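## Task

Take the red tank top from the laundry heap and set it on the left_arm's side of the table (the +y half), separate from every other garment. All other garments must stay on the half where the heap sits, and nothing may lie on the floor or droop over a table edge. Dropping or tossing laundry is allowed. The result only counts if it holds with no help from the robot, so open the gripper and pull the arm away at the end.

## Robot and tools

ROBOT AND FRAME. Two arms, left_arm and right_arm, each ending in a parallel gripper. The names do not match image sides. World frame: origin on the tabletop midway between the arms, +x out across the table, +z up, left_arm mounted on the +y side, so the left arm's half is y > 0. Each result has a state line 'left_arm: ... | right_arm: ...' giving each gripper's end_effector_position (metres, world frame) and end_effector_quat_wxyz. The reported position can be wrong, worse when the arm is reaching far. In a gripper's own axes the fingers point along +z and close along y. The reported point sits between the finger pads, roughly 1 cm short of the tips.

THE 14-NUMBER ROW. All motion commands use one row covering both arms, in this order: left dx, dy, dz, rx, ry, rz, opening, then right dx, dy, dz, rx, ry, rz, opening. All values lie in [-1, 1], and you send all 14 even when one arm stays put. dx to rz are offsets, not poses. They are in that gripper's own axes, and 1.0 means 0.6 m or 180 degrees. rx, ry, rz form a single rotation vector. The offset is counted from the gripper pose in the latest result that reports it. Before any such result in a scene, and for every call after the first within one reply, it is counted from where the arm is when the command begins. Opening is absolute: +1 is fully open (0.094 m), -1 is shut.

execute_actions: 'actions' is a list holding one item or none, plus an optional 'pictures' boolean (images are included by default). An empty list just reports the state. An action {"rows": [...], "steps": n} runs 1 to 15 rows, n at most 15 (default 15), with each step lasting 1/30 s. Every row is an offset from the same reference pose, not from the previous row. If there are fewer rows than steps, the last row repeats. A wait {"steps": n}, n up to 300, sends nothing new and ends n steps after the previous result; your reply time counts toward those steps. A refused call sends nothing. Zero offsets do not mean stay still: they pull the arm back to its reference pose.

move: 'target' is one 14-number row, read the same way as above. 'speed' is the top path speed in m/s, from 0.002 to 0.5 (default 0.25). Rotation is capped at twice that value in rad/s. Each gripper follows a straight line toward its target, and both arms finish at the same moment, taking 0.5 to 10 s. Paths that would need more than 10 s are cut off short of the target. Rotation takes the shorter way. Paths do not avoid objects or the other arm. Grippers lag behind, can drift off the line, and can overshoot the speed when an arm is almost straight. The opening is applied as the move starts. The result adds a 'move:' line giving how it ended (done, off_target, moving, held, fault) and any limits that acted: paced means the pose sent was clipped, held means a check blocked some steps, after which the arm may jump fast. The result also gives each gripper's remaining distance. If only one arm is named, the other finished fine.

wait: 'seconds', 0 to 10. Lets time pass with no new command.

zoom_image: 'camera' is cam_high, cam_left_wrist or cam_right_wrist. 'region' is [x0, y0, x1, y1] in pixels of that camera's latest 504x504 image, with the origin at top-left, and it may be at most 504 by 504. It returns an enlarged view.

finished_scene: 'scene' is the number of the current scene.

CONTROLLER BEHAVIOUR. On every step the commanded pose is clipped to within 70 mm and 16 degrees of the measured pose, so a distant goal can take several actions. After an action the arm only continues to its last clipped pose, so check the state and send the remainder. Arms tend to finish about a centimetre or more too low, and repeated zero offsets can let them sag further. To hold an arm in place, send the offset back to its desired pose in the first call of a reply and zeros afterwards, aiming higher if it still droops. Position takes priority over orientation when both cannot be met. HELD marks steps whose command was blocked. A 'pose unreachable' line names an arm whose command the clearance check changed. 'Hand target' shows where each gripper is currently being driven. Joint limits (rad), base to gripper: waist -2.618 to 3.054, shoulder 0 to 3.142, elbow 0 to 3.142, wrist pitch -1.571 to 1.571, wrist yaw -1.571 to 1.571, wrist roll -2.094 to 2.094.

GRIPPING. grip_measured reports the finger opening on the same scale as your command; the last joint value gives it in metres. Readings may be off by about 1 mm. To hold cloth firmly, command an opening around 0.03 below grip_measured; a smaller gap grips more gently. Finger force tops out near 50 to 62 N per pad, and very thin material is squeezed less.

CAMERAS. cam_high is fixed and looks over the table; each wrist camera rides on its own arm. Calibration intrinsics and extrinsics are supplied, and results list any camera whose numbers changed.

CAUTIONS. Never let the arms collide or shove each other, since that can end the scene. Avoid slamming, hard pushes and dragging garments off the table. Watch for MOTOR HOT warnings (from 75 °C): an arm stops for 10 s at 90 °C and goes limp at 100 °C, so do not hold loads longer than needed. FAULT lines mean an arm stopped. Finish by opening the gripper and lifting clear of the cloth.

Each tool is called after ">>>" in YAML: its name, and indented under it one key for each argument.

## Session

I'll start by looking at the scene.

>>> execute_actions:
  actions: []

Scene clock: 0.00 s of 6000.00 s.
left_arm: end_effector_position=(+0.3861, +0.2844, +0.4023) grip_measured=+1.000 end_effector_quat_wxyz=(+0.702, -0.015, +0.712, +0.008) | right_arm: end_effector_position=(+0.3745, -0.3190, +0.4145) grip_measured=+1.000 end_effector_quat_wxyz=(+0.714, +0.013, +0.699, -0.017)
Joint positions: left_arm=[-0.012  1.048  1.042 -0.009  0.004 -0.011  0.094] | right_arm=[ 0.001  1.055  1.059  0.017  0.    -0.005  0.094]
Joint velocities: left_arm=[ 0.002 -0.007 -0.007  0.022  0.007  0.007  0.   ] | right_arm=[-0.002 -0.002  0.002 -0.022 -0.007  0.007  0.   ]
Motor temperatures (°C, as the motors report them): left_arm=[25 27 26 24 27 26] | right_arm=[26 26 24 25 25 28]
Hand target (left_arm): +0.382, +0.284, +0.418; +0.716, -0.016, +0.698, +0.007
Hand target (right_arm): +0.372, -0.319, +0.421; +0.719, +0.013, +0.695, -0.018

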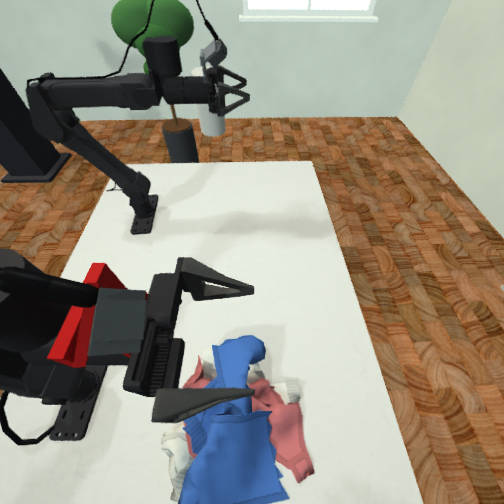

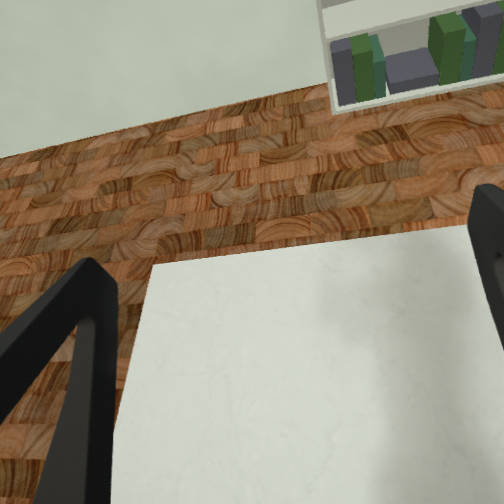

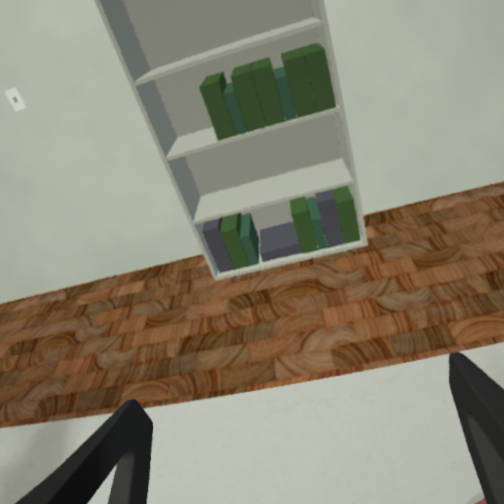

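>>> zoom_image:
  camera: "cam_high"
  region: [130, 310, 350, 504]

Region (130, 310, 350, 504) of cam_high's 504x504 image, scaled by 2.291, with more detail than that image has; it fills the top 444 rows of this view, and the rest is white.

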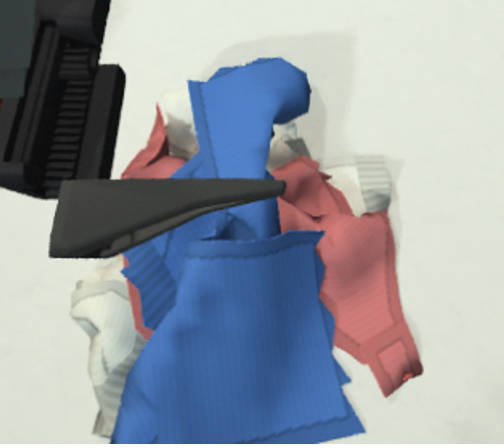

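>>> move:
  target: [0,0,0,0,0,0,1, 0.445,-0.1873,0.1605,0,0.5,0,1]
  speed: 0.3

Scene clock: 84.87 s of 6000.00 s.
left_arm: end_effector_position=(+0.3861, +0.2844, +0.4015) grip_measured=+1.000 end_effector_quat_wxyz=(+0.701, -0.015, +0.713, +0.008) | right_arm: end_effector_position=(+0.4702, -0.4308, +0.1339) grip_measured=+1.000 end_effector_quat_wxyz=(+0.076, +0.019, +0.997, -0.013)
Joint positions: left_arm=[-0.012  1.048  1.042 -0.013  0.004 -0.011  0.094] | right_arm=[-0.222  2.439  2.565 -1.542 -0.012 -0.228  0.094]
Joint velocities: left_arm=[ 0.007  0.012 -0.012 -0.022 -0.007 -0.007  0.   ] | right_arm=[ 0.012 -0.022 -0.007 -0.095  0.051  0.051  0.   ]
Motor temperatures (°C, as the motors report them): left_arm=[25 27 28 32 27 26] | right_arm=[26 27 28 34 25 28]
Hand target (left_arm): +0.386, +0.284, +0.402; +0.702, -0.015, +0.712, +0.008
Hand target (right_arm): +0.470, -0.437, +0.140; +0.081, +0.020, +0.996, -0.020
Off the commanded pose (left_arm): 0.001 m, 0 deg.
Off the commanded pose (right_arm): 0.017 m, 8 deg.
joint sent to its limit (right arm) — the command would take joint 4 (wrist pitch) past its lower limit, so that joint was sent only as far as its limit.
After step 90, 78.70 s passed at rest.
move: off_target (right_arm)
camera_calibration (this result's frames):
cam_left_wrist: T_world_to_cam=[[0.0215381, -0.967665, -0.251316, 0.367233], [-0.802843, 0.133063, -0.581151, 0.508399], [0.595801, 0.214284, -0.774018, 0.109842], [0, 0, 0, 1]] pos_world=[0.334812, 0.264172, 0.472768]
cam_right_wrist: T_world_to_cam=[[-0.308117, -0.947632, -0.0840093, -0.247125], [-0.877621, 0.249042, 0.409585, 0.515281], [-0.367214, 0.199928, -0.908395, 0.495265], [0, 0, 0, 1]] pos_world=[0.557946, -0.461528, 0.218084]

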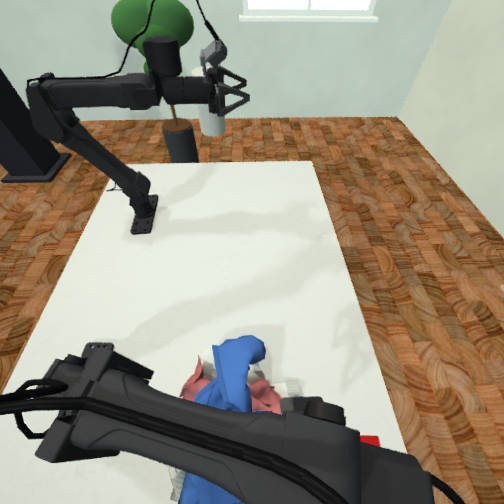

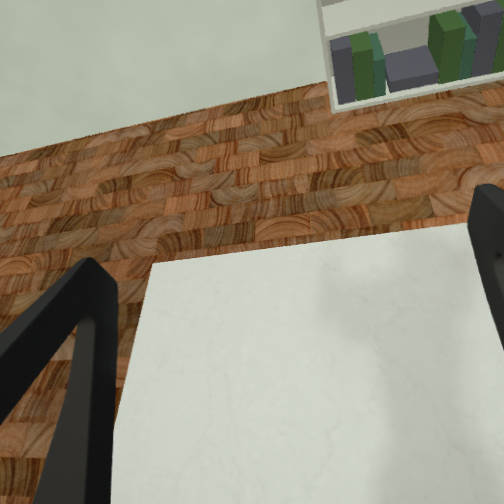

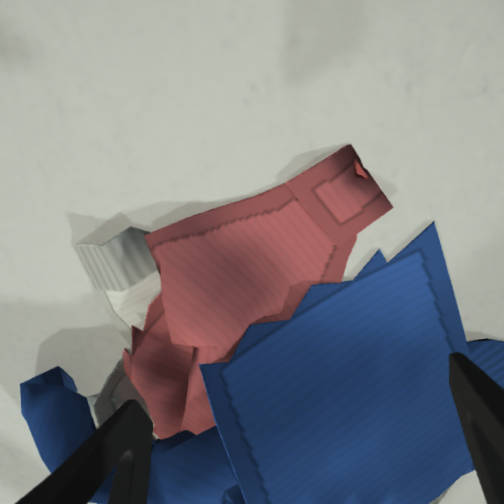

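>>> move:
  target: [0,0,0,0,0,0,1, 0.0383,0.0138,0.1895,0,0,0,0.3]
  speed: 0.12

Scene clock: 108.40 s of 6000.00 s.
left_arm: end_effector_position=(+0.3861, +0.2844, +0.4006) grip_measured=+1.000 end_effector_quat_wxyz=(+0.699, -0.015, +0.715, +0.008) | right_arm: end_effector_position=(+0.4585, -0.4266, +0.0181) grip_measured=+0.301 end_effector_quat_wxyz=(+0.063, +0.019, +0.998, -0.008)
Joint positions: left_arm=[-0.012  1.048  1.042 -0.016  0.004 -0.011  0.094] | right_arm=[-0.221  2.338  1.922 -1.028 -0.015 -0.226  0.061]
Joint velocities: left_arm=[-0.002  0.017  0.002 -0.051  0.022 -0.066  0.   ] | right_arm=[ 0.017 -0.012 -0.012 -0.037 -0.066 -0.051  0.001]
Motor temperatures (°C, as the motors report them): left_arm=[25 27 28 33 27 26] | right_arm=[26 32 27 31 25 28]
Hand target (left_arm): +0.386, +0.284, +0.401; +0.701, -0.015, +0.713, +0.008
Hand target (right_arm): +0.463, -0.424, +0.018; +0.076, +0.019, +0.997, -0.013
Off the commanded pose (left_arm): 0.001 m, 0 deg.
Off the commanded pose (right_arm): 0.007 m, 2 deg.
After step 90, 19.03 s passed at rest.
move: done
camera_calibration (this result's frames):
cam_left_wrist: T_world_to_cam=[[0.0206759, -0.967697, -0.251266, 0.36734], [-0.804832, 0.13299, -0.57841, 0.50758], [0.593142, 0.214186, -0.776084, 0.111075], [0, 0, 0, 1]] pos_world=[0.335039, 0.26418, 0.472093]
cam_right_wrist: T_world_to_cam=[[-0.310989, -0.946524, -0.0858949, -0.254712], [-0.866457, 0.245218, 0.43488, 0.544204], [-0.390561, 0.209667, -0.896383, 0.399611], [0, 0, 0, 1]] pos_world=[0.548389, -0.458325, 0.0996628]

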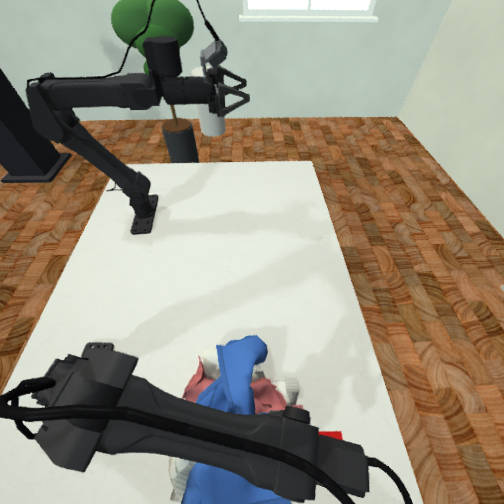

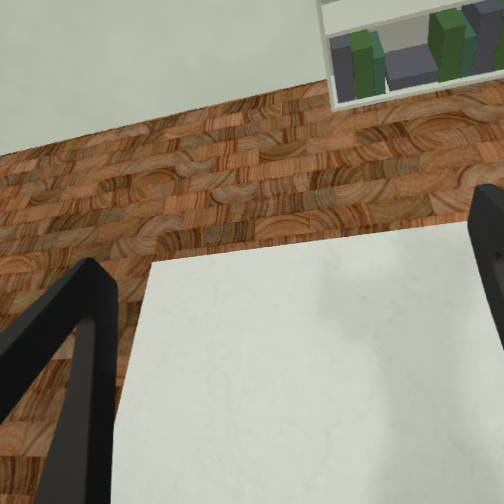

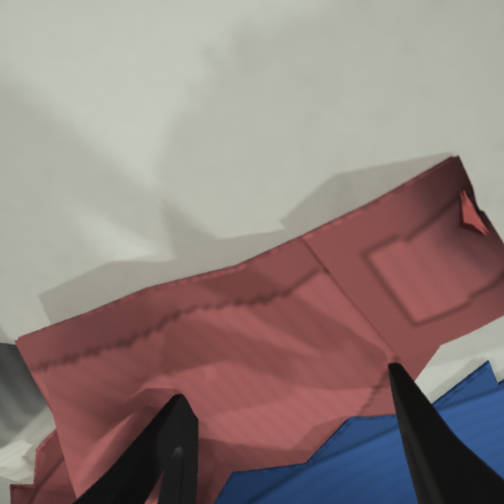

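The fingertips are on the red cloth, right beside the blue edge. I'm closing the gripper.

>>> execute_actions:
  actions:
    - {"rows": [[0,0,0,0,0,0,1, 0,0,0,0,0,0,-1]], "steps": 15}

>>> execute_actions:
  actions:
    - {"rows": [[0,0,0,0,0,0,1, 0,0,0,0,0,0,-1]], "steps": 15}

Scene clock: 112.20 s of 6000.00 s.
left_arm: end_effector_position=(+0.3861, +0.2844, +0.3998) grip_measured=+1.000 end_effector_quat_wxyz=(+0.698, -0.016, +0.716, +0.008) | right_arm: end_effector_position=(+0.4592, -0.4267, +0.0182) grip_measured=-0.995 end_effector_quat_wxyz=(+0.065, +0.019, +0.998, -0.008)
Joint positions: left_arm=[-0.012  1.048  1.042 -0.02   0.004 -0.011  0.094] | right_arm=[-0.221  2.338  1.922 -1.025 -0.015 -0.226  0.   ]
Joint velocities: left_arm=[ 0.002  0.022 -0.012 -0.081  0.037 -0.066  0.   ] | right_arm=[-0.007  0.017 -0.012 -0.007 -0.007 -0.022  0.001]
Motor temperatures (°C, as the motors report them): left_arm=[25 27 28 33 27 26] | right_arm=[26 33 27 31 25 28]
Hand target (left_arm): +0.386, +0.284, +0.401; +0.699, -0.015, +0.715, +0.008
Hand target (right_arm): +0.459, -0.427, +0.018; +0.063, +0.019, +0.998, -0.008
Off the commanded pose (left_arm): 0.001 m, 0 deg.
Off the commanded pose (right_arm): 0.001 m, 0 deg.
Steps of this call (steps 1 to 90: nothing new was sent; then 0.30 s passed at rest; steps 91 to 105: all 15 steps of this action). Readings (end_effector_position):
91: left_arm (+0.3861, +0.2844, +0.4005) | right_arm (+0.4592, -0.4267, +0.0182)
92: left_arm (+0.3861, +0.2844, +0.4004) | right_arm (+0.4592, -0.4267, +0.0182)
94: left_arm (+0.3861, +0.2844, +0.4002) | right_arm (+0.4592, -0.4267, +0.0182)
98: left_arm (+0.3861, +0.2844, +0.3999) | right_arm (+0.4592, -0.4267, +0.0182)
105: the state above
camera_calibration (this result's frames):
cam_left_wrist: T_world_to_cam=[[0.0198139, -0.967729, -0.251213, 0.367446], [-0.806812, 0.132917, -0.575662, 0.506756], [0.590476, 0.214088, -0.778142, 0.112304], [0, 0, 0, 1]] pos_world=[0.335264, 0.264189, 0.471417]
cam_right_wrist: T_world_to_cam=[[-0.310712, -0.946568, -0.086409, -0.25474], [-0.86763, 0.245321, 0.432477, 0.545385], [-0.388171, 0.209347, -0.897495, 0.398751], [0, 0, 0, 1]] pos_world=[0.548825, -0.4584, 0.0999989]

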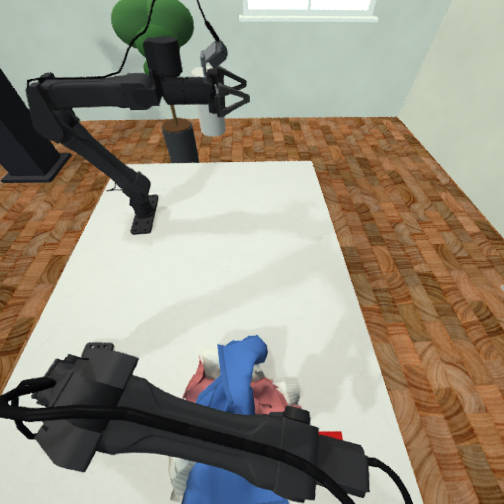

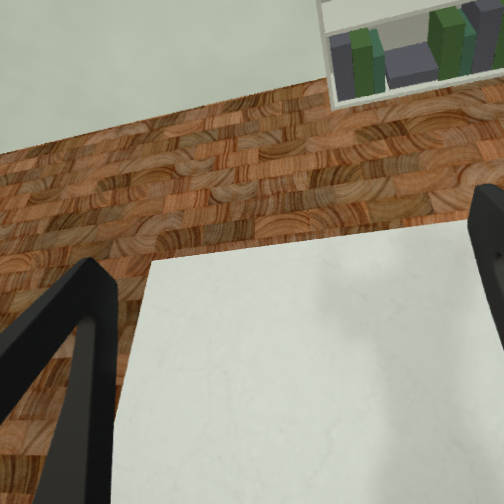

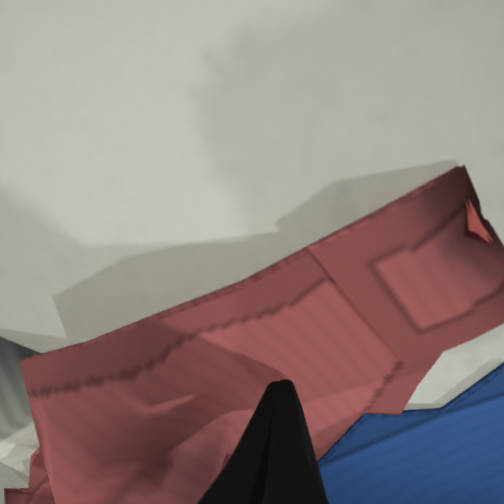

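Scene clock: 112.70 s of 6000.00 s.
left_arm: end_effector_position=(+0.3860, +0.2844, +0.3989) grip_measured=+1.000 end_effector_quat_wxyz=(+0.697, -0.016, +0.717, +0.008) | right_arm: end_effector_position=(+0.4592, -0.4267, +0.0182) grip_measured=-0.995 end_effector_quat_wxyz=(+0.065, +0.019, +0.998, -0.008)
Joint positions: left_arm=[-0.012  1.048  1.042 -0.023  0.004 -0.011  0.094] | right_arm=[-0.221  2.338  1.922 -1.025 -0.015 -0.226  0.   ]
Joint velocities: left_arm=[-0.002 -0.002  0.002 -0.022 -0.007 -0.007  0.   ] | right_arm=[ 0.007 -0.002  0.017  0.007  0.095  0.022  0.001]
Motor temperatures (°C, as the motors report them): left_arm=[25 27 28 33 27 26] | right_arm=[26 33 27 30 25 28]
Hand target (left_arm): +0.386, +0.284, +0.400; +0.698, -0.016, +0.716, +0.008
Hand target (right_arm): +0.459, -0.427, +0.018; +0.065, +0.019, +0.998, -0.008
Off the commanded pose (left_arm): 0.001 m, 0 deg.
Off the commanded pose (right_arm): 0.000 m, 0 deg.
Steps of this call (steps 1 to 15: all 15 steps of this action). Readings (end_effector_position):
1: left_arm (+0.3861, +0.2844, +0.3997) | right_arm (+0.4592, -0.4267, +0.0182)
2: left_arm (+0.3861, +0.2844, +0.3996) | right_arm (+0.4592, -0.4267, +0.0182)
4: left_arm (+0.3861, +0.2844, +0.3993) | right_arm (+0.4592, -0.4267, +0.0182)
8: left_arm (+0.3861, +0.2844, +0.3991) | right_arm (+0.4592, -0.4267, +0.0182)
15: the state above
camera_calibration (this result's frames):
cam_left_wrist: T_world_to_cam=[[0.0189521, -0.967761, -0.251158, 0.367551], [-0.808783, 0.132845, -0.572907, 0.505929], [0.587802, 0.21399, -0.78019, 0.113532], [0, 0, 0, 1]] pos_world=[0.335486, 0.264197, 0.47074]
cam_right_wrist: T_world_to_cam=[[-0.310712, -0.946568, -0.086409, -0.25474], [-0.86763, 0.245321, 0.432477, 0.545385], [-0.388171, 0.209347, -0.897495, 0.398751], [0, 0, 0, 1]] pos_world=[0.548825, -0.4584, 0.0999989]

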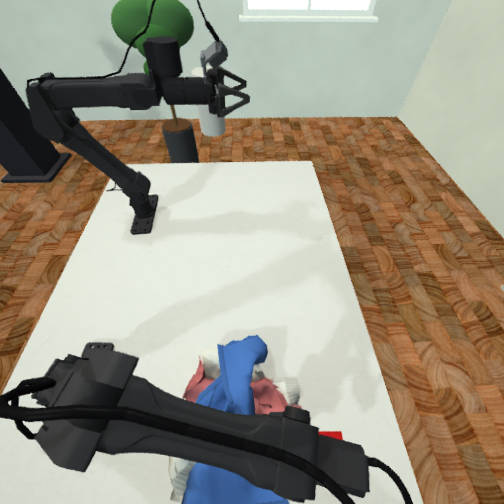

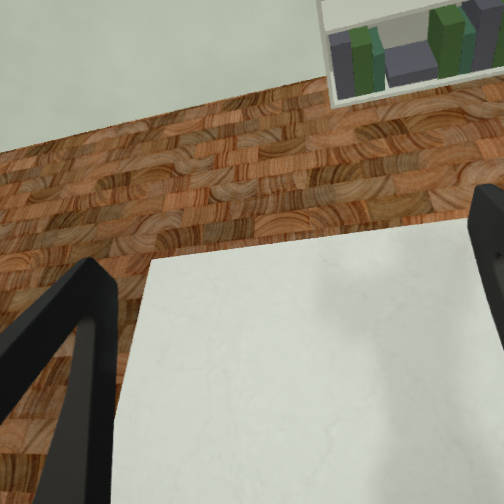

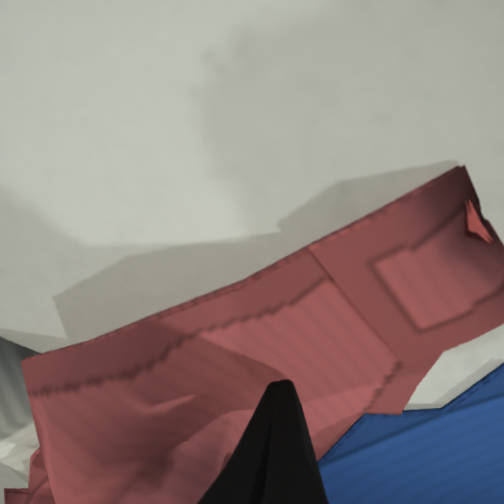

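The gripper closed almost fully, so it holds a thin pinch at most. A lift will show whether it caught the cloth.

>>> move:
  target: [0,0,0,0,0,0,1, 0,0,-0.25,0,0,0,-1]
  speed: 0.15

Scene clock: 118.27 s of 6000.00 s.
left_arm: end_effector_position=(+0.3860, +0.2844, +0.3981) grip_measured=+1.000 end_effector_quat_wxyz=(+0.696, -0.016, +0.718, +0.008) | right_arm: end_effector_position=(+0.4438, -0.4225, +0.1615) grip_measured=-0.995 end_effector_quat_wxyz=(+0.076, +0.019, +0.997, -0.011)
Joint positions: left_arm=[-0.012  1.048  1.042 -0.027  0.004 -0.011  0.094] | right_arm=[-0.221  2.291  2.415 -1.542 -0.015 -0.226  0.   ]
Joint velocities: left_arm=[-0.012  0.017  0.002 -0.022  0.051  0.007  0.   ] | right_arm=[ 0.002 -0.007 -0.007 -0.022  0.037  0.037  0.   ]
Motor temperatures (°C, as the motors report them): left_arm=[25 27 28 33 27 26] | right_arm=[26 33 27 30 25 28]
Hand target (left_arm): +0.386, +0.284, +0.399; +0.697, -0.016, +0.717, +0.008
Hand target (right_arm): +0.442, -0.425, +0.167; +0.080, +0.019, +0.997, -0.012
Off the commanded pose (left_arm): 0.001 m, 0 deg.
Off the commanded pose (right_arm): 0.007 m, 1 deg.
joint sent to its limit (right arm) — the command would take joint 4 (wrist pitch) past its lower limit, so that joint was sent only as far as its limit.
After step 90, 0.97 s passed at rest.
move: done
camera_calibration (this result's frames):
cam_left_wrist: T_world_to_cam=[[0.0180905, -0.967792, -0.251099, 0.367655], [-0.810743, 0.132773, -0.570146, 0.505097], [0.585122, 0.213891, -0.782229, 0.114756], [0, 0, 0, 1]] pos_world=[0.335707, 0.264205, 0.470062]
cam_right_wrist: T_world_to_cam=[[-0.308694, -0.947117, -0.0876197, -0.244103], [-0.877407, 0.24798, 0.410686, 0.477957], [-0.36724, 0.203654, -0.907557, 0.510509], [0, 0, 0, 1]] pos_world=[0.531489, -0.453686, 0.245637]

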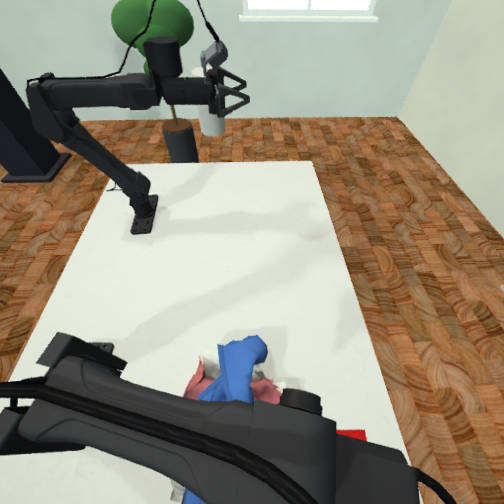

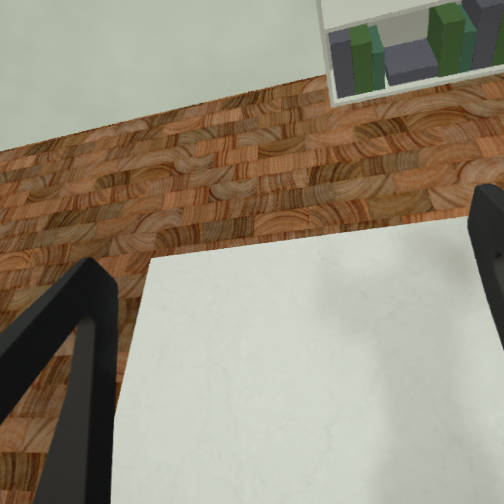

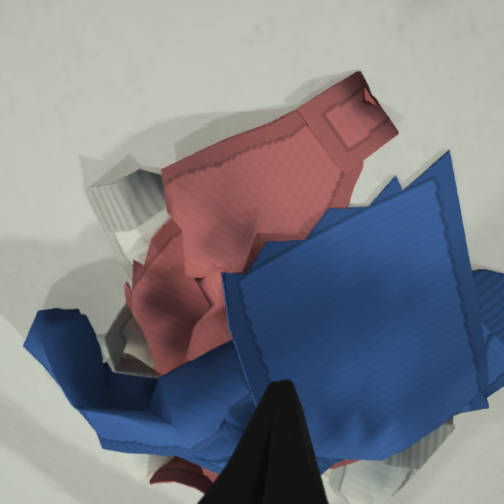

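The pinch missed and the red top is still on the table. The fingertips were probably hovering at z≈0.018. I'm retrying lower so they press on the cloth.

>>> move:
  target: [0,0,0,0,0,0,1, 0.0088,0.0029,0.2577,0,0,0,0.4]
  speed: 0.12

Scene clock: 130.33 s of 6000.00 s.
left_arm: end_effector_position=(+0.3860, +0.2844, +0.3972) grip_measured=+1.000 end_effector_quat_wxyz=(+0.694, -0.016, +0.719, +0.008) | right_arm: end_effector_position=(+0.4566, -0.4258, +0.0181) grip_measured=+0.398 end_effector_quat_wxyz=(+0.076, +0.019, +0.997, -0.011)
Joint positions: left_arm=[-0.012  1.048  1.042 -0.03   0.004 -0.011  0.094] | right_arm=[-0.221  2.302  1.857 -0.973 -0.016 -0.226  0.066]
Joint velocities: left_arm=[ 0.012  0.002  0.002  0.051 -0.022  0.022  0.   ] | right_arm=[-0.017 -0.007 -0.017 -0.007  0.051  0.007 -0.   ]
Motor temperatures (°C, as the motors report them): left_arm=[25 27 28 33 27 26] | right_arm=[26 34 27 30 25 28]
Hand target (left_arm): +0.386, +0.284, +0.398; +0.696, -0.016, +0.718, +0.008
Hand target (right_arm): +0.459, -0.424, +0.008; +0.076, +0.019, +0.997, -0.011
Off the commanded pose (left_arm): 0.001 m, 0 deg.
Off the commanded pose (right_arm): 0.012 m, 0 deg.
After step 90, 7.27 s passed at rest.
move: off_target (right_arm)
camera_calibration (this result's frames):
cam_left_wrist: T_world_to_cam=[[0.0172291, -0.967824, -0.251037, 0.367757], [-0.812695, 0.132701, -0.567378, 0.504261], [0.582435, 0.213792, -0.784259, 0.115978], [0, 0, 0, 1]] pos_world=[0.335925, 0.264213, 0.469384]
cam_right_wrist: T_world_to_cam=[[-0.3086, -0.947048, -0.0886886, -0.255806], [-0.877118, 0.247255, 0.411739, 0.548493], [-0.368008, 0.204853, -0.906976, 0.386595], [0, 0, 0, 1]] pos_world=[0.544422, -0.457073, 0.102109]

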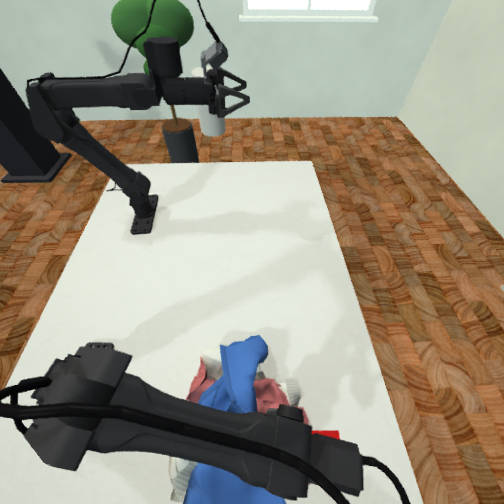

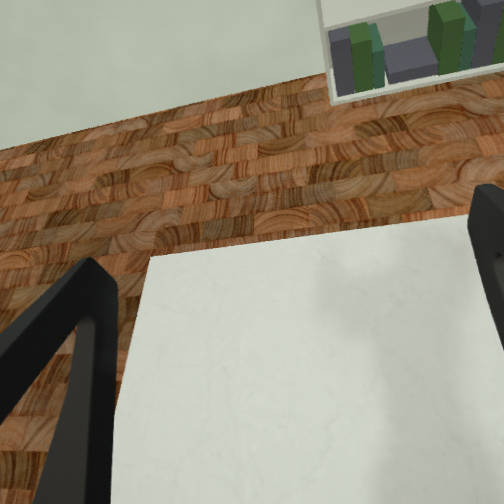

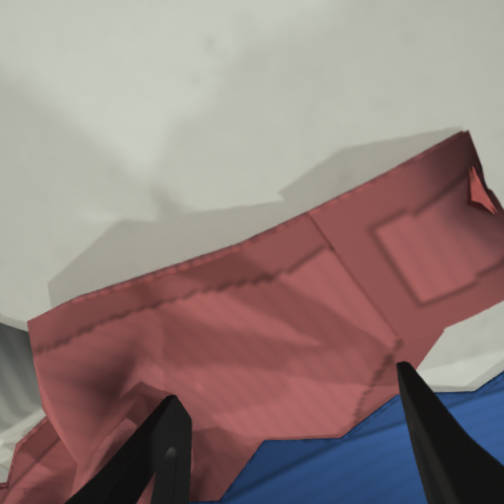

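The hand stops at z=0.018 again, so that's table contact, and this time it is actually pressing. I'm closing while keeping the downward pressure.

>>> execute_actions:
  actions:
    - {"rows": [[0,0,0,0,0,0,1, 0,0,0.015,0,0,0,-1]], "steps": 15}
  pictures: false

>>> move:
  target: [0,0,0,0,0,0,1, 0,0,-0.25,0,0,0,-1]
  speed: 0.15

Scene clock: 136.47 s of 6000.00 s.
left_arm: end_effector_position=(+0.3860, +0.2844, +0.3964) grip_measured=+1.000 end_effector_quat_wxyz=(+0.693, -0.016, +0.720, +0.008) | right_arm: end_effector_position=(+0.4593, -0.4263, +0.0186) grip_measured=-0.995 end_effector_quat_wxyz=(+0.081, +0.019, +0.996, -0.011)
Joint positions: left_arm=[-0.012  1.048  1.042 -0.033  0.004 -0.011  0.094] | right_arm=[-0.221  2.302  1.857 -0.962 -0.018 -0.226  0.   ]
Joint velocities: left_arm=[-0.017  0.007  0.002 -0.007 -0.037  0.037  0.   ] | right_arm=[-0.002  0.007  0.002  0.022 -0.022 -0.022  0.001]
Motor temperatures (°C, as the motors report them): left_arm=[25 27 28 34 27 26] | right_arm=[26 33 27 30 25 28]
Hand target (left_arm): +0.386, +0.284, +0.397; +0.694, -0.016, +0.719, +0.008
Hand target (right_arm): +0.458, -0.426, +0.009; +0.076, +0.019, +0.997, -0.010
Off the commanded pose (left_arm): 0.001 m, 0 deg.
Off the commanded pose (right_arm): 0.009 m, 1 deg.
Steps of this call (steps 1 to 90: nothing new was sent; then 2.63 s passed at rest; steps 91 to 105: all 15 steps of this action). Readings (end_effector_position):
91: left_arm (+0.3860, +0.2844, +0.3971) | right_arm (+0.4569, -0.4257, +0.0182)
92: left_arm (+0.3860, +0.2844, +0.3970) | right_arm (+0.4573, -0.4257, +0.0182)
94: left_arm (+0.3860, +0.2844, +0.3967) | right_arm (+0.4580, -0.4259, +0.0183)
98: left_arm (+0.3860, +0.2844, +0.3966) | right_arm (+0.4589, -0.4262, +0.0185)
105: the state above

Scene clock: 138.40 s of 6000.00 s.
left_arm: end_effector_position=(+0.3859, +0.2844, +0.3955) grip_measured=+1.000 end_effector_quat_wxyz=(+0.692, -0.016, +0.722, +0.008) | right_arm: end_effector_position=(+0.4367, -0.4201, +0.1653) grip_measured=-0.995 end_effector_quat_wxyz=(+0.081, +0.019, +0.997, -0.011)
Joint positions: left_arm=[-0.012  1.048  1.042 -0.037  0.004 -0.011  0.094] | right_arm=[-0.221  2.232  2.33  -1.506 -0.018 -0.226  0.   ]
Joint velocities: left_arm=[ 0.007 -0.007 -0.007 -0.051  0.066 -0.022  0.   ] | right_arm=[-0.002  0.012 -0.002  0.037 -0.051 -0.081  0.   ]
Motor temperatures (°C, as the motors report them): left_arm=[25 27 28 34 27 26] | right_arm=[26 33 27 30 25 28]
Hand target (left_arm): +0.386, +0.284, +0.396; +0.693, -0.016, +0.720, +0.008
Hand target (right_arm): +0.438, -0.423, +0.167; +0.082, +0.019, +0.996, -0.011
Off the commanded pose (left_arm): 0.001 m, 0 deg.
Off the commanded pose (right_arm): 0.003 m, 0 deg.
move: done
camera_calibration (this result's frames):
cam_left_wrist: T_world_to_cam=[[0.015507, -0.967887, -0.250905, 0.367958], [-0.816569, 0.132558, -0.561821, 0.502577], [0.577039, 0.213594, -0.788291, 0.118413], [0, 0, 0, 1]] pos_world=[0.336354, 0.264229, 0.468025]
cam_right_wrist: T_world_to_cam=[[-0.307513, -0.947216, -0.0906524, -0.243727], [-0.881087, 0.247472, 0.403042, 0.472269], [-0.359334, 0.203813, -0.910681, 0.507936], [0, 0, 0, 1]] pos_world=[0.52368, -0.451259, 0.250128]

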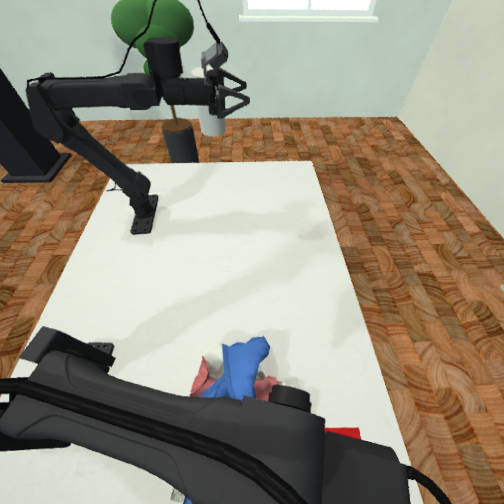

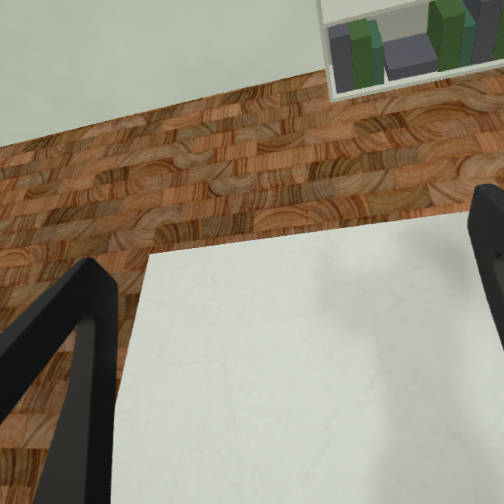

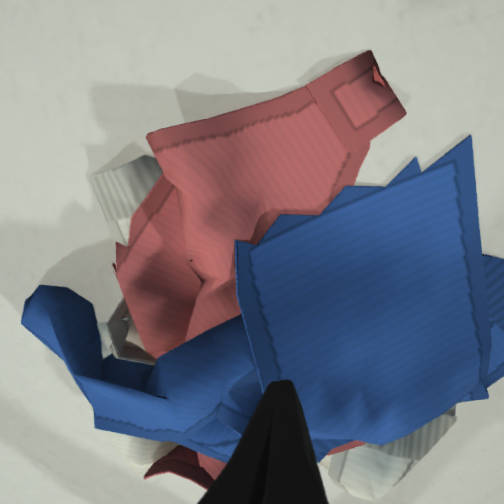

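Two flat pinches on single-layer cloth have caught nothing. I'm switching to the darker, raised red fold. I place it at about (0.415, −0.34), and the overhead and wrist cameras agree on that.

>>> move:
  target: [0,0,0,0,0,0,1, 0.081,0.1353,0.2381,0,0,0,0.25]
  speed: 0.12

Scene clock: 175.00 s of 6000.00 s.
left_arm: end_effector_position=(+0.3859, +0.2844, +0.3947) grip_measured=+1.000 end_effector_quat_wxyz=(+0.691, -0.016, +0.723, +0.008) | right_arm: end_effector_position=(+0.4087, -0.3442, +0.0193) grip_measured=+0.248 end_effector_quat_wxyz=(+0.067, +0.020, +0.998, -0.010)
Joint positions: left_arm=[-0.012  1.048  1.042 -0.04   0.004 -0.011  0.094] | right_arm=[-0.051  2.077  1.497 -0.857  0.01  -0.056  0.059]
Joint velocities: left_arm=[-0.007 -0.007  0.002 -0.007  0.037 -0.007  0.   ] | right_arm=[-0.007  0.007 -0.007  0.095 -0.007 -0.081 -0.   ]
Motor temperatures (°C, as the motors report them): left_arm=[25 27 28 34 27 26] | right_arm=[26 33 28 28 25 28]
Hand target (left_arm): +0.386, +0.284, +0.396; +0.692, -0.016, +0.722, +0.008
Hand target (right_arm): +0.413, -0.339, +0.016; +0.080, +0.019, +0.997, -0.009
Off the commanded pose (left_arm): 0.001 m, 0 deg.
Off the commanded pose (right_arm): 0.008 m, 2 deg.
After step 90, 31.80 s passed at rest.
move: done
camera_calibration (this result's frames):
cam_left_wrist: T_world_to_cam=[[0.0146462, -0.967919, -0.250835, 0.368056], [-0.818492, 0.132487, -0.559033, 0.501729], [0.574331, 0.213494, -0.790294, 0.119627], [0, 0, 0, 1]] pos_world=[0.336565, 0.264237, 0.467345]
cam_right_wrist: T_world_to_cam=[[-0.312057, -0.946266, -0.0848608, -0.191604], [-0.868912, 0.24814, 0.428274, 0.482389], [-0.384204, 0.207382, -0.899655, 0.360606], [0, 0, 0, 1]] pos_world=[0.497908, -0.375791, 0.101567]

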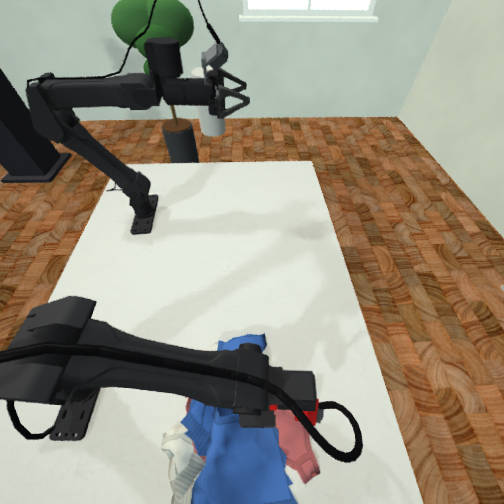

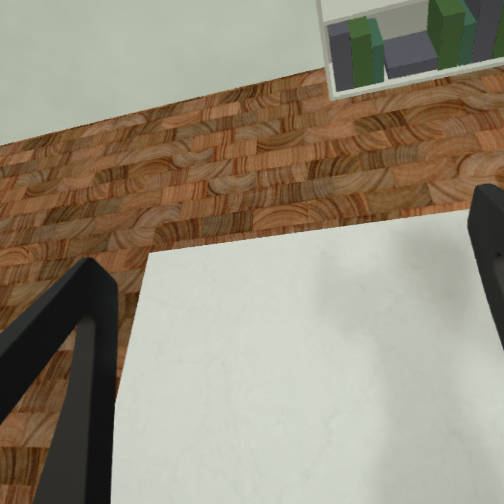

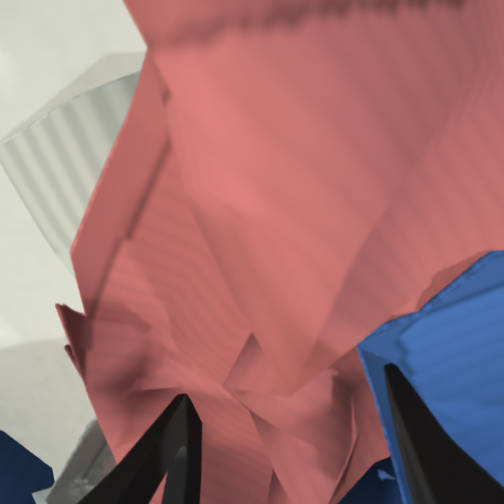

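The fingers now sit on either side of crumpled red cloth. I'm closing and then lifting.

>>> execute_actions:
  actions:
    - {"rows": [[0,0,0,0,0,0,1, 0,0,0.01,0,0,0,-1]], "steps": 15}
  pictures: false

>>> move:
  target: [0,0,0,0,0,0,1, 0,0,-0.25,0,0,0,-1]
  speed: 0.12

Scene clock: 180.73 s of 6000.00 s.
left_arm: end_effector_position=(+0.3858, +0.2844, +0.3938) grip_measured=+1.000 end_effector_quat_wxyz=(+0.690, -0.016, +0.724, +0.008) | right_arm: end_effector_position=(+0.4111, -0.3449, +0.0196) grip_measured=-0.949 end_effector_quat_wxyz=(+0.071, +0.021, +0.997, -0.012)
Joint positions: left_arm=[-0.012  1.048  1.042 -0.044  0.004 -0.011  0.094] | right_arm=[-0.051  2.077  1.497 -0.847  0.012 -0.055  0.002]
Joint velocities: left_arm=[ 0.007 -0.007  0.007  0.051 -0.037 -0.066  0.   ] | right_arm=[-0.012  0.007 -0.007  0.037  0.037  0.007  0.   ]
Motor temperatures (°C, as the motors report them): left_arm=[25 27 28 35 27 26] | right_arm=[26 33 27 29 25 28]
Hand target (left_arm): +0.386, +0.284, +0.395; +0.691, -0.016, +0.723, +0.008
Hand target (right_arm): +0.409, -0.344, +0.013; +0.067, +0.020, +0.998, -0.010
Off the commanded pose (left_arm): 0.001 m, 0 deg.
Off the commanded pose (right_arm): 0.007 m, 1 deg.
Steps of this call (steps 1 to 90: nothing new was sent; then 2.23 s passed at rest; steps 91 to 105: all 15 steps of this action). Readings (end_effector_position):
91: left_arm (+0.3859, +0.2844, +0.3946) | right_arm (+0.4088, -0.3440, +0.0193)
92: left_arm (+0.3859, +0.2844, +0.3945) | right_arm (+0.4091, -0.3437, +0.0193)
94: left_arm (+0.3859, +0.2844, +0.3942) | right_arm (+0.4103, -0.3438, +0.0195)
98: left_arm (+0.3859, +0.2844, +0.3939) | right_arm (+0.4111, -0.3449, +0.0196)
105: the state above

Scene clock: 182.83 s of 6000.00 s.
left_arm: end_effector_position=(+0.3858, +0.2844, +0.3929) grip_measured=+1.000 end_effector_quat_wxyz=(+0.688, -0.016, +0.725, +0.008) | right_arm: end_effector_position=(+0.3910, -0.3431, +0.1535) grip_measured=-0.949 end_effector_quat_wxyz=(+0.054, +0.021, +0.998, -0.010)
Joint positions: left_arm=[-0.012  1.048  1.042 -0.048  0.004 -0.011  0.094] | right_arm=[-0.051  1.98   1.898 -1.379  0.013 -0.055  0.002]
Joint velocities: left_arm=[-0.002 -0.012  0.017 -0.051 -0.051 -0.037  0.   ] | right_arm=[-0.007 -0.007  0.012  0.022 -0.007 -0.051  0.   ]
Motor temperatures (°C, as the motors report them): left_arm=[25 27 28 35 27 26] | right_arm=[26 33 28 29 25 28]
Hand target (left_arm): +0.386, +0.284, +0.394; +0.689, -0.016, +0.724, +0.008
Hand target (right_arm): +0.392, -0.341, +0.169; +0.072, +0.021, +0.997, -0.011
Off the commanded pose (left_arm): 0.001 m, 0 deg.
Off the commanded pose (right_arm): 0.015 m, 2 deg.
move: off_target (right_arm)
camera_calibration (this result's frames):
cam_left_wrist: T_world_to_cam=[[0.01283, -0.967986, -0.250676, 0.368261], [-0.82252, 0.132339, -0.553125, 0.499924], [0.568592, 0.213282, -0.79449, 0.12218], [0, 0, 0, 1]] pos_world=[0.337002, 0.264253, 0.465906]
cam_right_wrist: T_world_to_cam=[[-0.315467, -0.945837, -0.076639, -0.184418], [-0.857756, 0.24968, 0.449349, 0.402185], [-0.405875, 0.207492, -0.890063, 0.481391], [0, 0, 0, 1]] pos_world=[0.482183, -0.374732, 0.233613]

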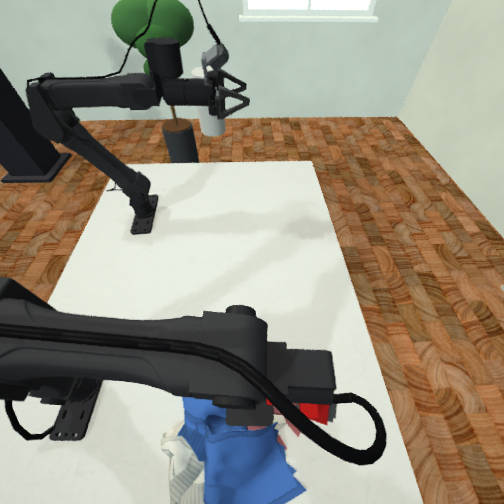

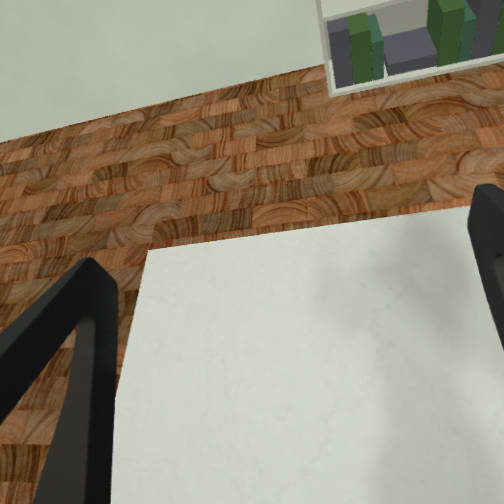

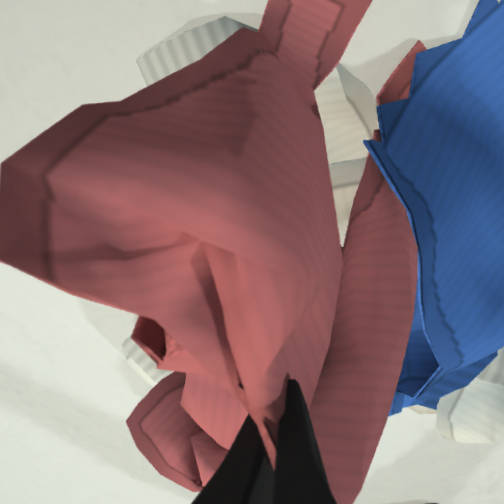

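That caught it: the grip reads −0.949 and the red top is coming up. I'm lifting higher to pull it clear of the blue piece.

>>> move:
  target: [0,0,0,0,0,0,1, -0.036,-0.007,-0.36,0,-0.1,0,-1]
  speed: 0.12

Scene clock: 190.50 s of 6000.00 s.
left_arm: end_effector_position=(+0.3858, +0.2844, +0.3920) grip_measured=+1.000 end_effector_quat_wxyz=(+0.687, -0.016, +0.727, +0.007) | right_arm: end_effector_position=(+0.3979, -0.3417, +0.3589) grip_measured=-0.949 end_effector_quat_wxyz=(+0.307, +0.019, +0.951, -0.024)
Joint positions: left_arm=[-0.012  1.048  1.042 -0.051  0.004 -0.011  0.094] | right_arm=[-0.051  1.857  2.459 -1.546  0.001 -0.057  0.002]
Joint velocities: left_arm=[ 0.002 -0.007 -0.012 -0.051  0.007 -0.037  0.   ] | right_arm=[-0.002  0.002  0.002  0.081  0.051  0.081  0.001]
Motor temperatures (°C, as the motors report them): left_arm=[25 27 28 35 27 26] | right_arm=[26 34 28 28 25 28]
Hand target (left_arm): +0.386, +0.284, +0.393; +0.688, -0.016, +0.725, +0.008
Hand target (right_arm): +0.392, -0.343, +0.372; +0.324, +0.019, +0.946, -0.024
Off the commanded pose (left_arm): 0.001 m, 0 deg.
Off the commanded pose (right_arm): 0.015 m, 12 deg.
joint sent to its limit (right arm) — the command would take joint 4 (wrist pitch) past its lower limit, so that joint was sent only as far as its limit.
move: off_target (right_arm)
camera_calibration (this result's frames):
cam_left_wrist: T_world_to_cam=[[0.0119701, -0.968018, -0.250596, 0.368355], [-0.824413, 0.132269, -0.550317, 0.499063], [0.565863, 0.213182, -0.796463, 0.123385], [0, 0, 0, 1]] pos_world=[0.337206, 0.26426, 0.465223]
cam_right_wrist: T_world_to_cam=[[-0.240978, -0.952688, -0.185244, -0.158197], [-0.966663, 0.252627, -0.0417318, 0.536023], [0.0865551, 0.169012, -0.981806, 0.490552], [0, 0, 0, 1]] pos_world=[0.437572, -0.369036, 0.474691]

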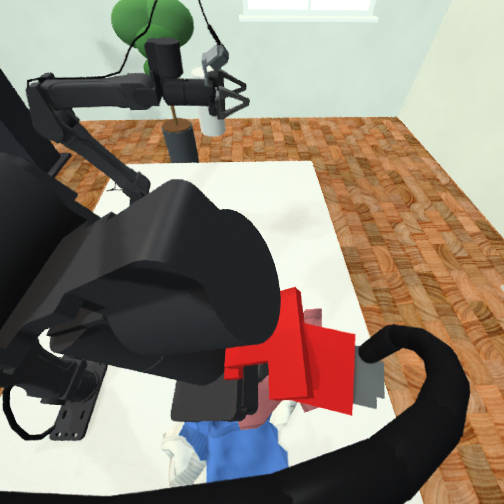

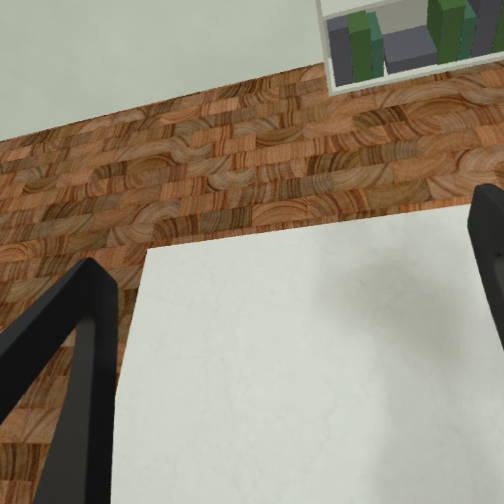

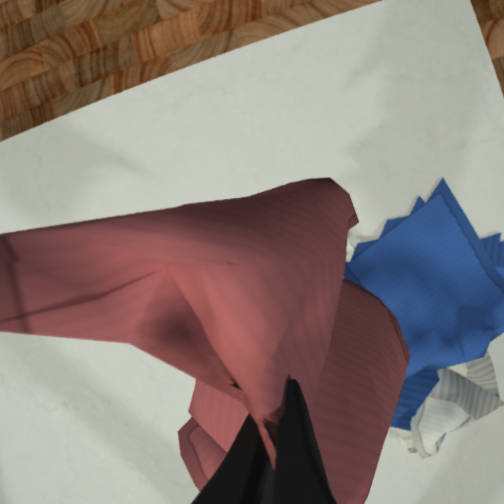

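The red top now hangs free of the other pieces. I'm carrying it across to the left half and moving the left arm out of the way at the same time.

>>> move:
  target: [0.0095,0.30,-0.166,0,0,0,1, 0.0159,0.868,-0.0479,-0.1725,-0.010,-0.2388,-1]
  speed: 0.25

Scene clock: 214.40 s of 6000.00 s.
left_arm: end_effector_position=(+0.2800, +0.4605, +0.3702) grip_measured=+1.000 end_effector_quat_wxyz=(+0.678, -0.044, +0.734, -0.016) | right_arm: end_effector_position=(+0.3963, +0.1812, +0.3482) grip_measured=-0.949 end_effector_quat_wxyz=(+0.483, -0.358, +0.770, +0.214)
Joint positions: left_arm=[ 1.027  1.061  1.008 -0.106  1.035  0.054  0.094] | right_arm=[ 0.925  2.399  2.851 -0.912  0.026 -0.006  0.002]
Joint velocities: left_arm=[-0.007 -0.012  0.007 -0.037  0.066  0.037  0.   ] | right_arm=[ 0.012 -0.002  0.002 -0.037 -0.037  0.007 -0.   ]
Motor temperatures (°C, as the motors report them): left_arm=[25 27 28 35 27 26] | right_arm=[26 33 28 30 25 28]
Hand target (left_arm): +0.279, +0.460, +0.391; +0.690, -0.020, +0.724, +0.003
Hand target (right_arm): +0.397, +0.182, +0.362; +0.498, -0.357, +0.758, +0.222
Off the commanded pose (left_arm): 0.020 m, 4 deg.
Off the commanded pose (right_arm): 0.011 m, 28 deg; orientation clipped at the last step of the last action.
elbow stopped short (right arm): the move would have taken joint 3 (elbow) straighter than the controller allows; a more bent joint 3 avoids this.
move: off_target (left_arm, right_arm); limits=paced
camera_calibration (this result's frames):
cam_left_wrist: T_world_to_cam=[[0.0147632, -0.983716, -0.179122, 0.514569], [-0.837507, 0.0856973, -0.539665, 0.39778], [0.546227, 0.157983, -0.822604, 0.168882], [0, 0, 0, 1]] pos_world=[0.233298, 0.44542, 0.445762]
cam_right_wrist: T_world_to_cam=[[0.684212, -0.678745, -0.266756, -0.0503397], [-0.70255, -0.515329, -0.490774, 0.592756], [0.195643, 0.523203, -0.829447, 0.231345], [0, 0, 0, 1]] pos_world=[0.405623, 0.150256, 0.469369]

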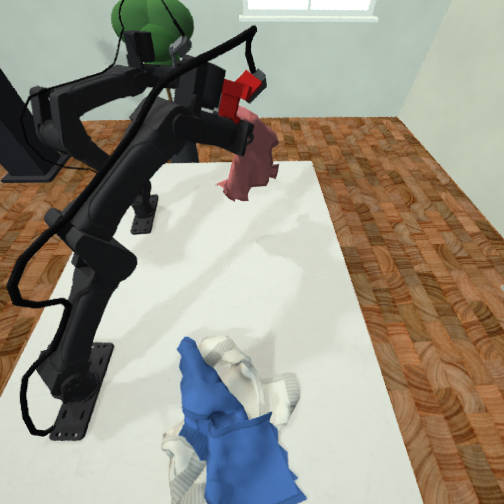

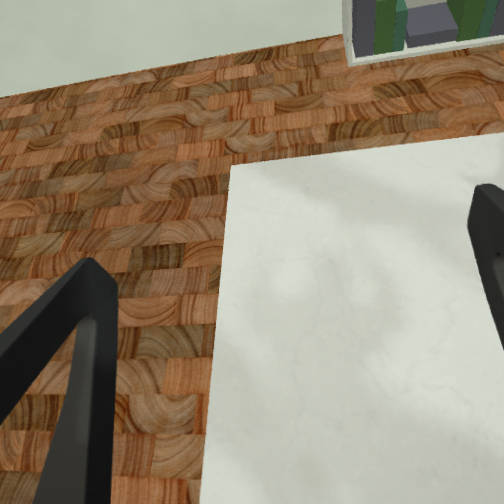

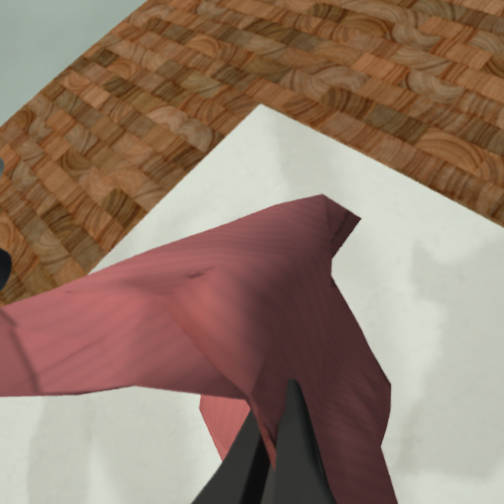

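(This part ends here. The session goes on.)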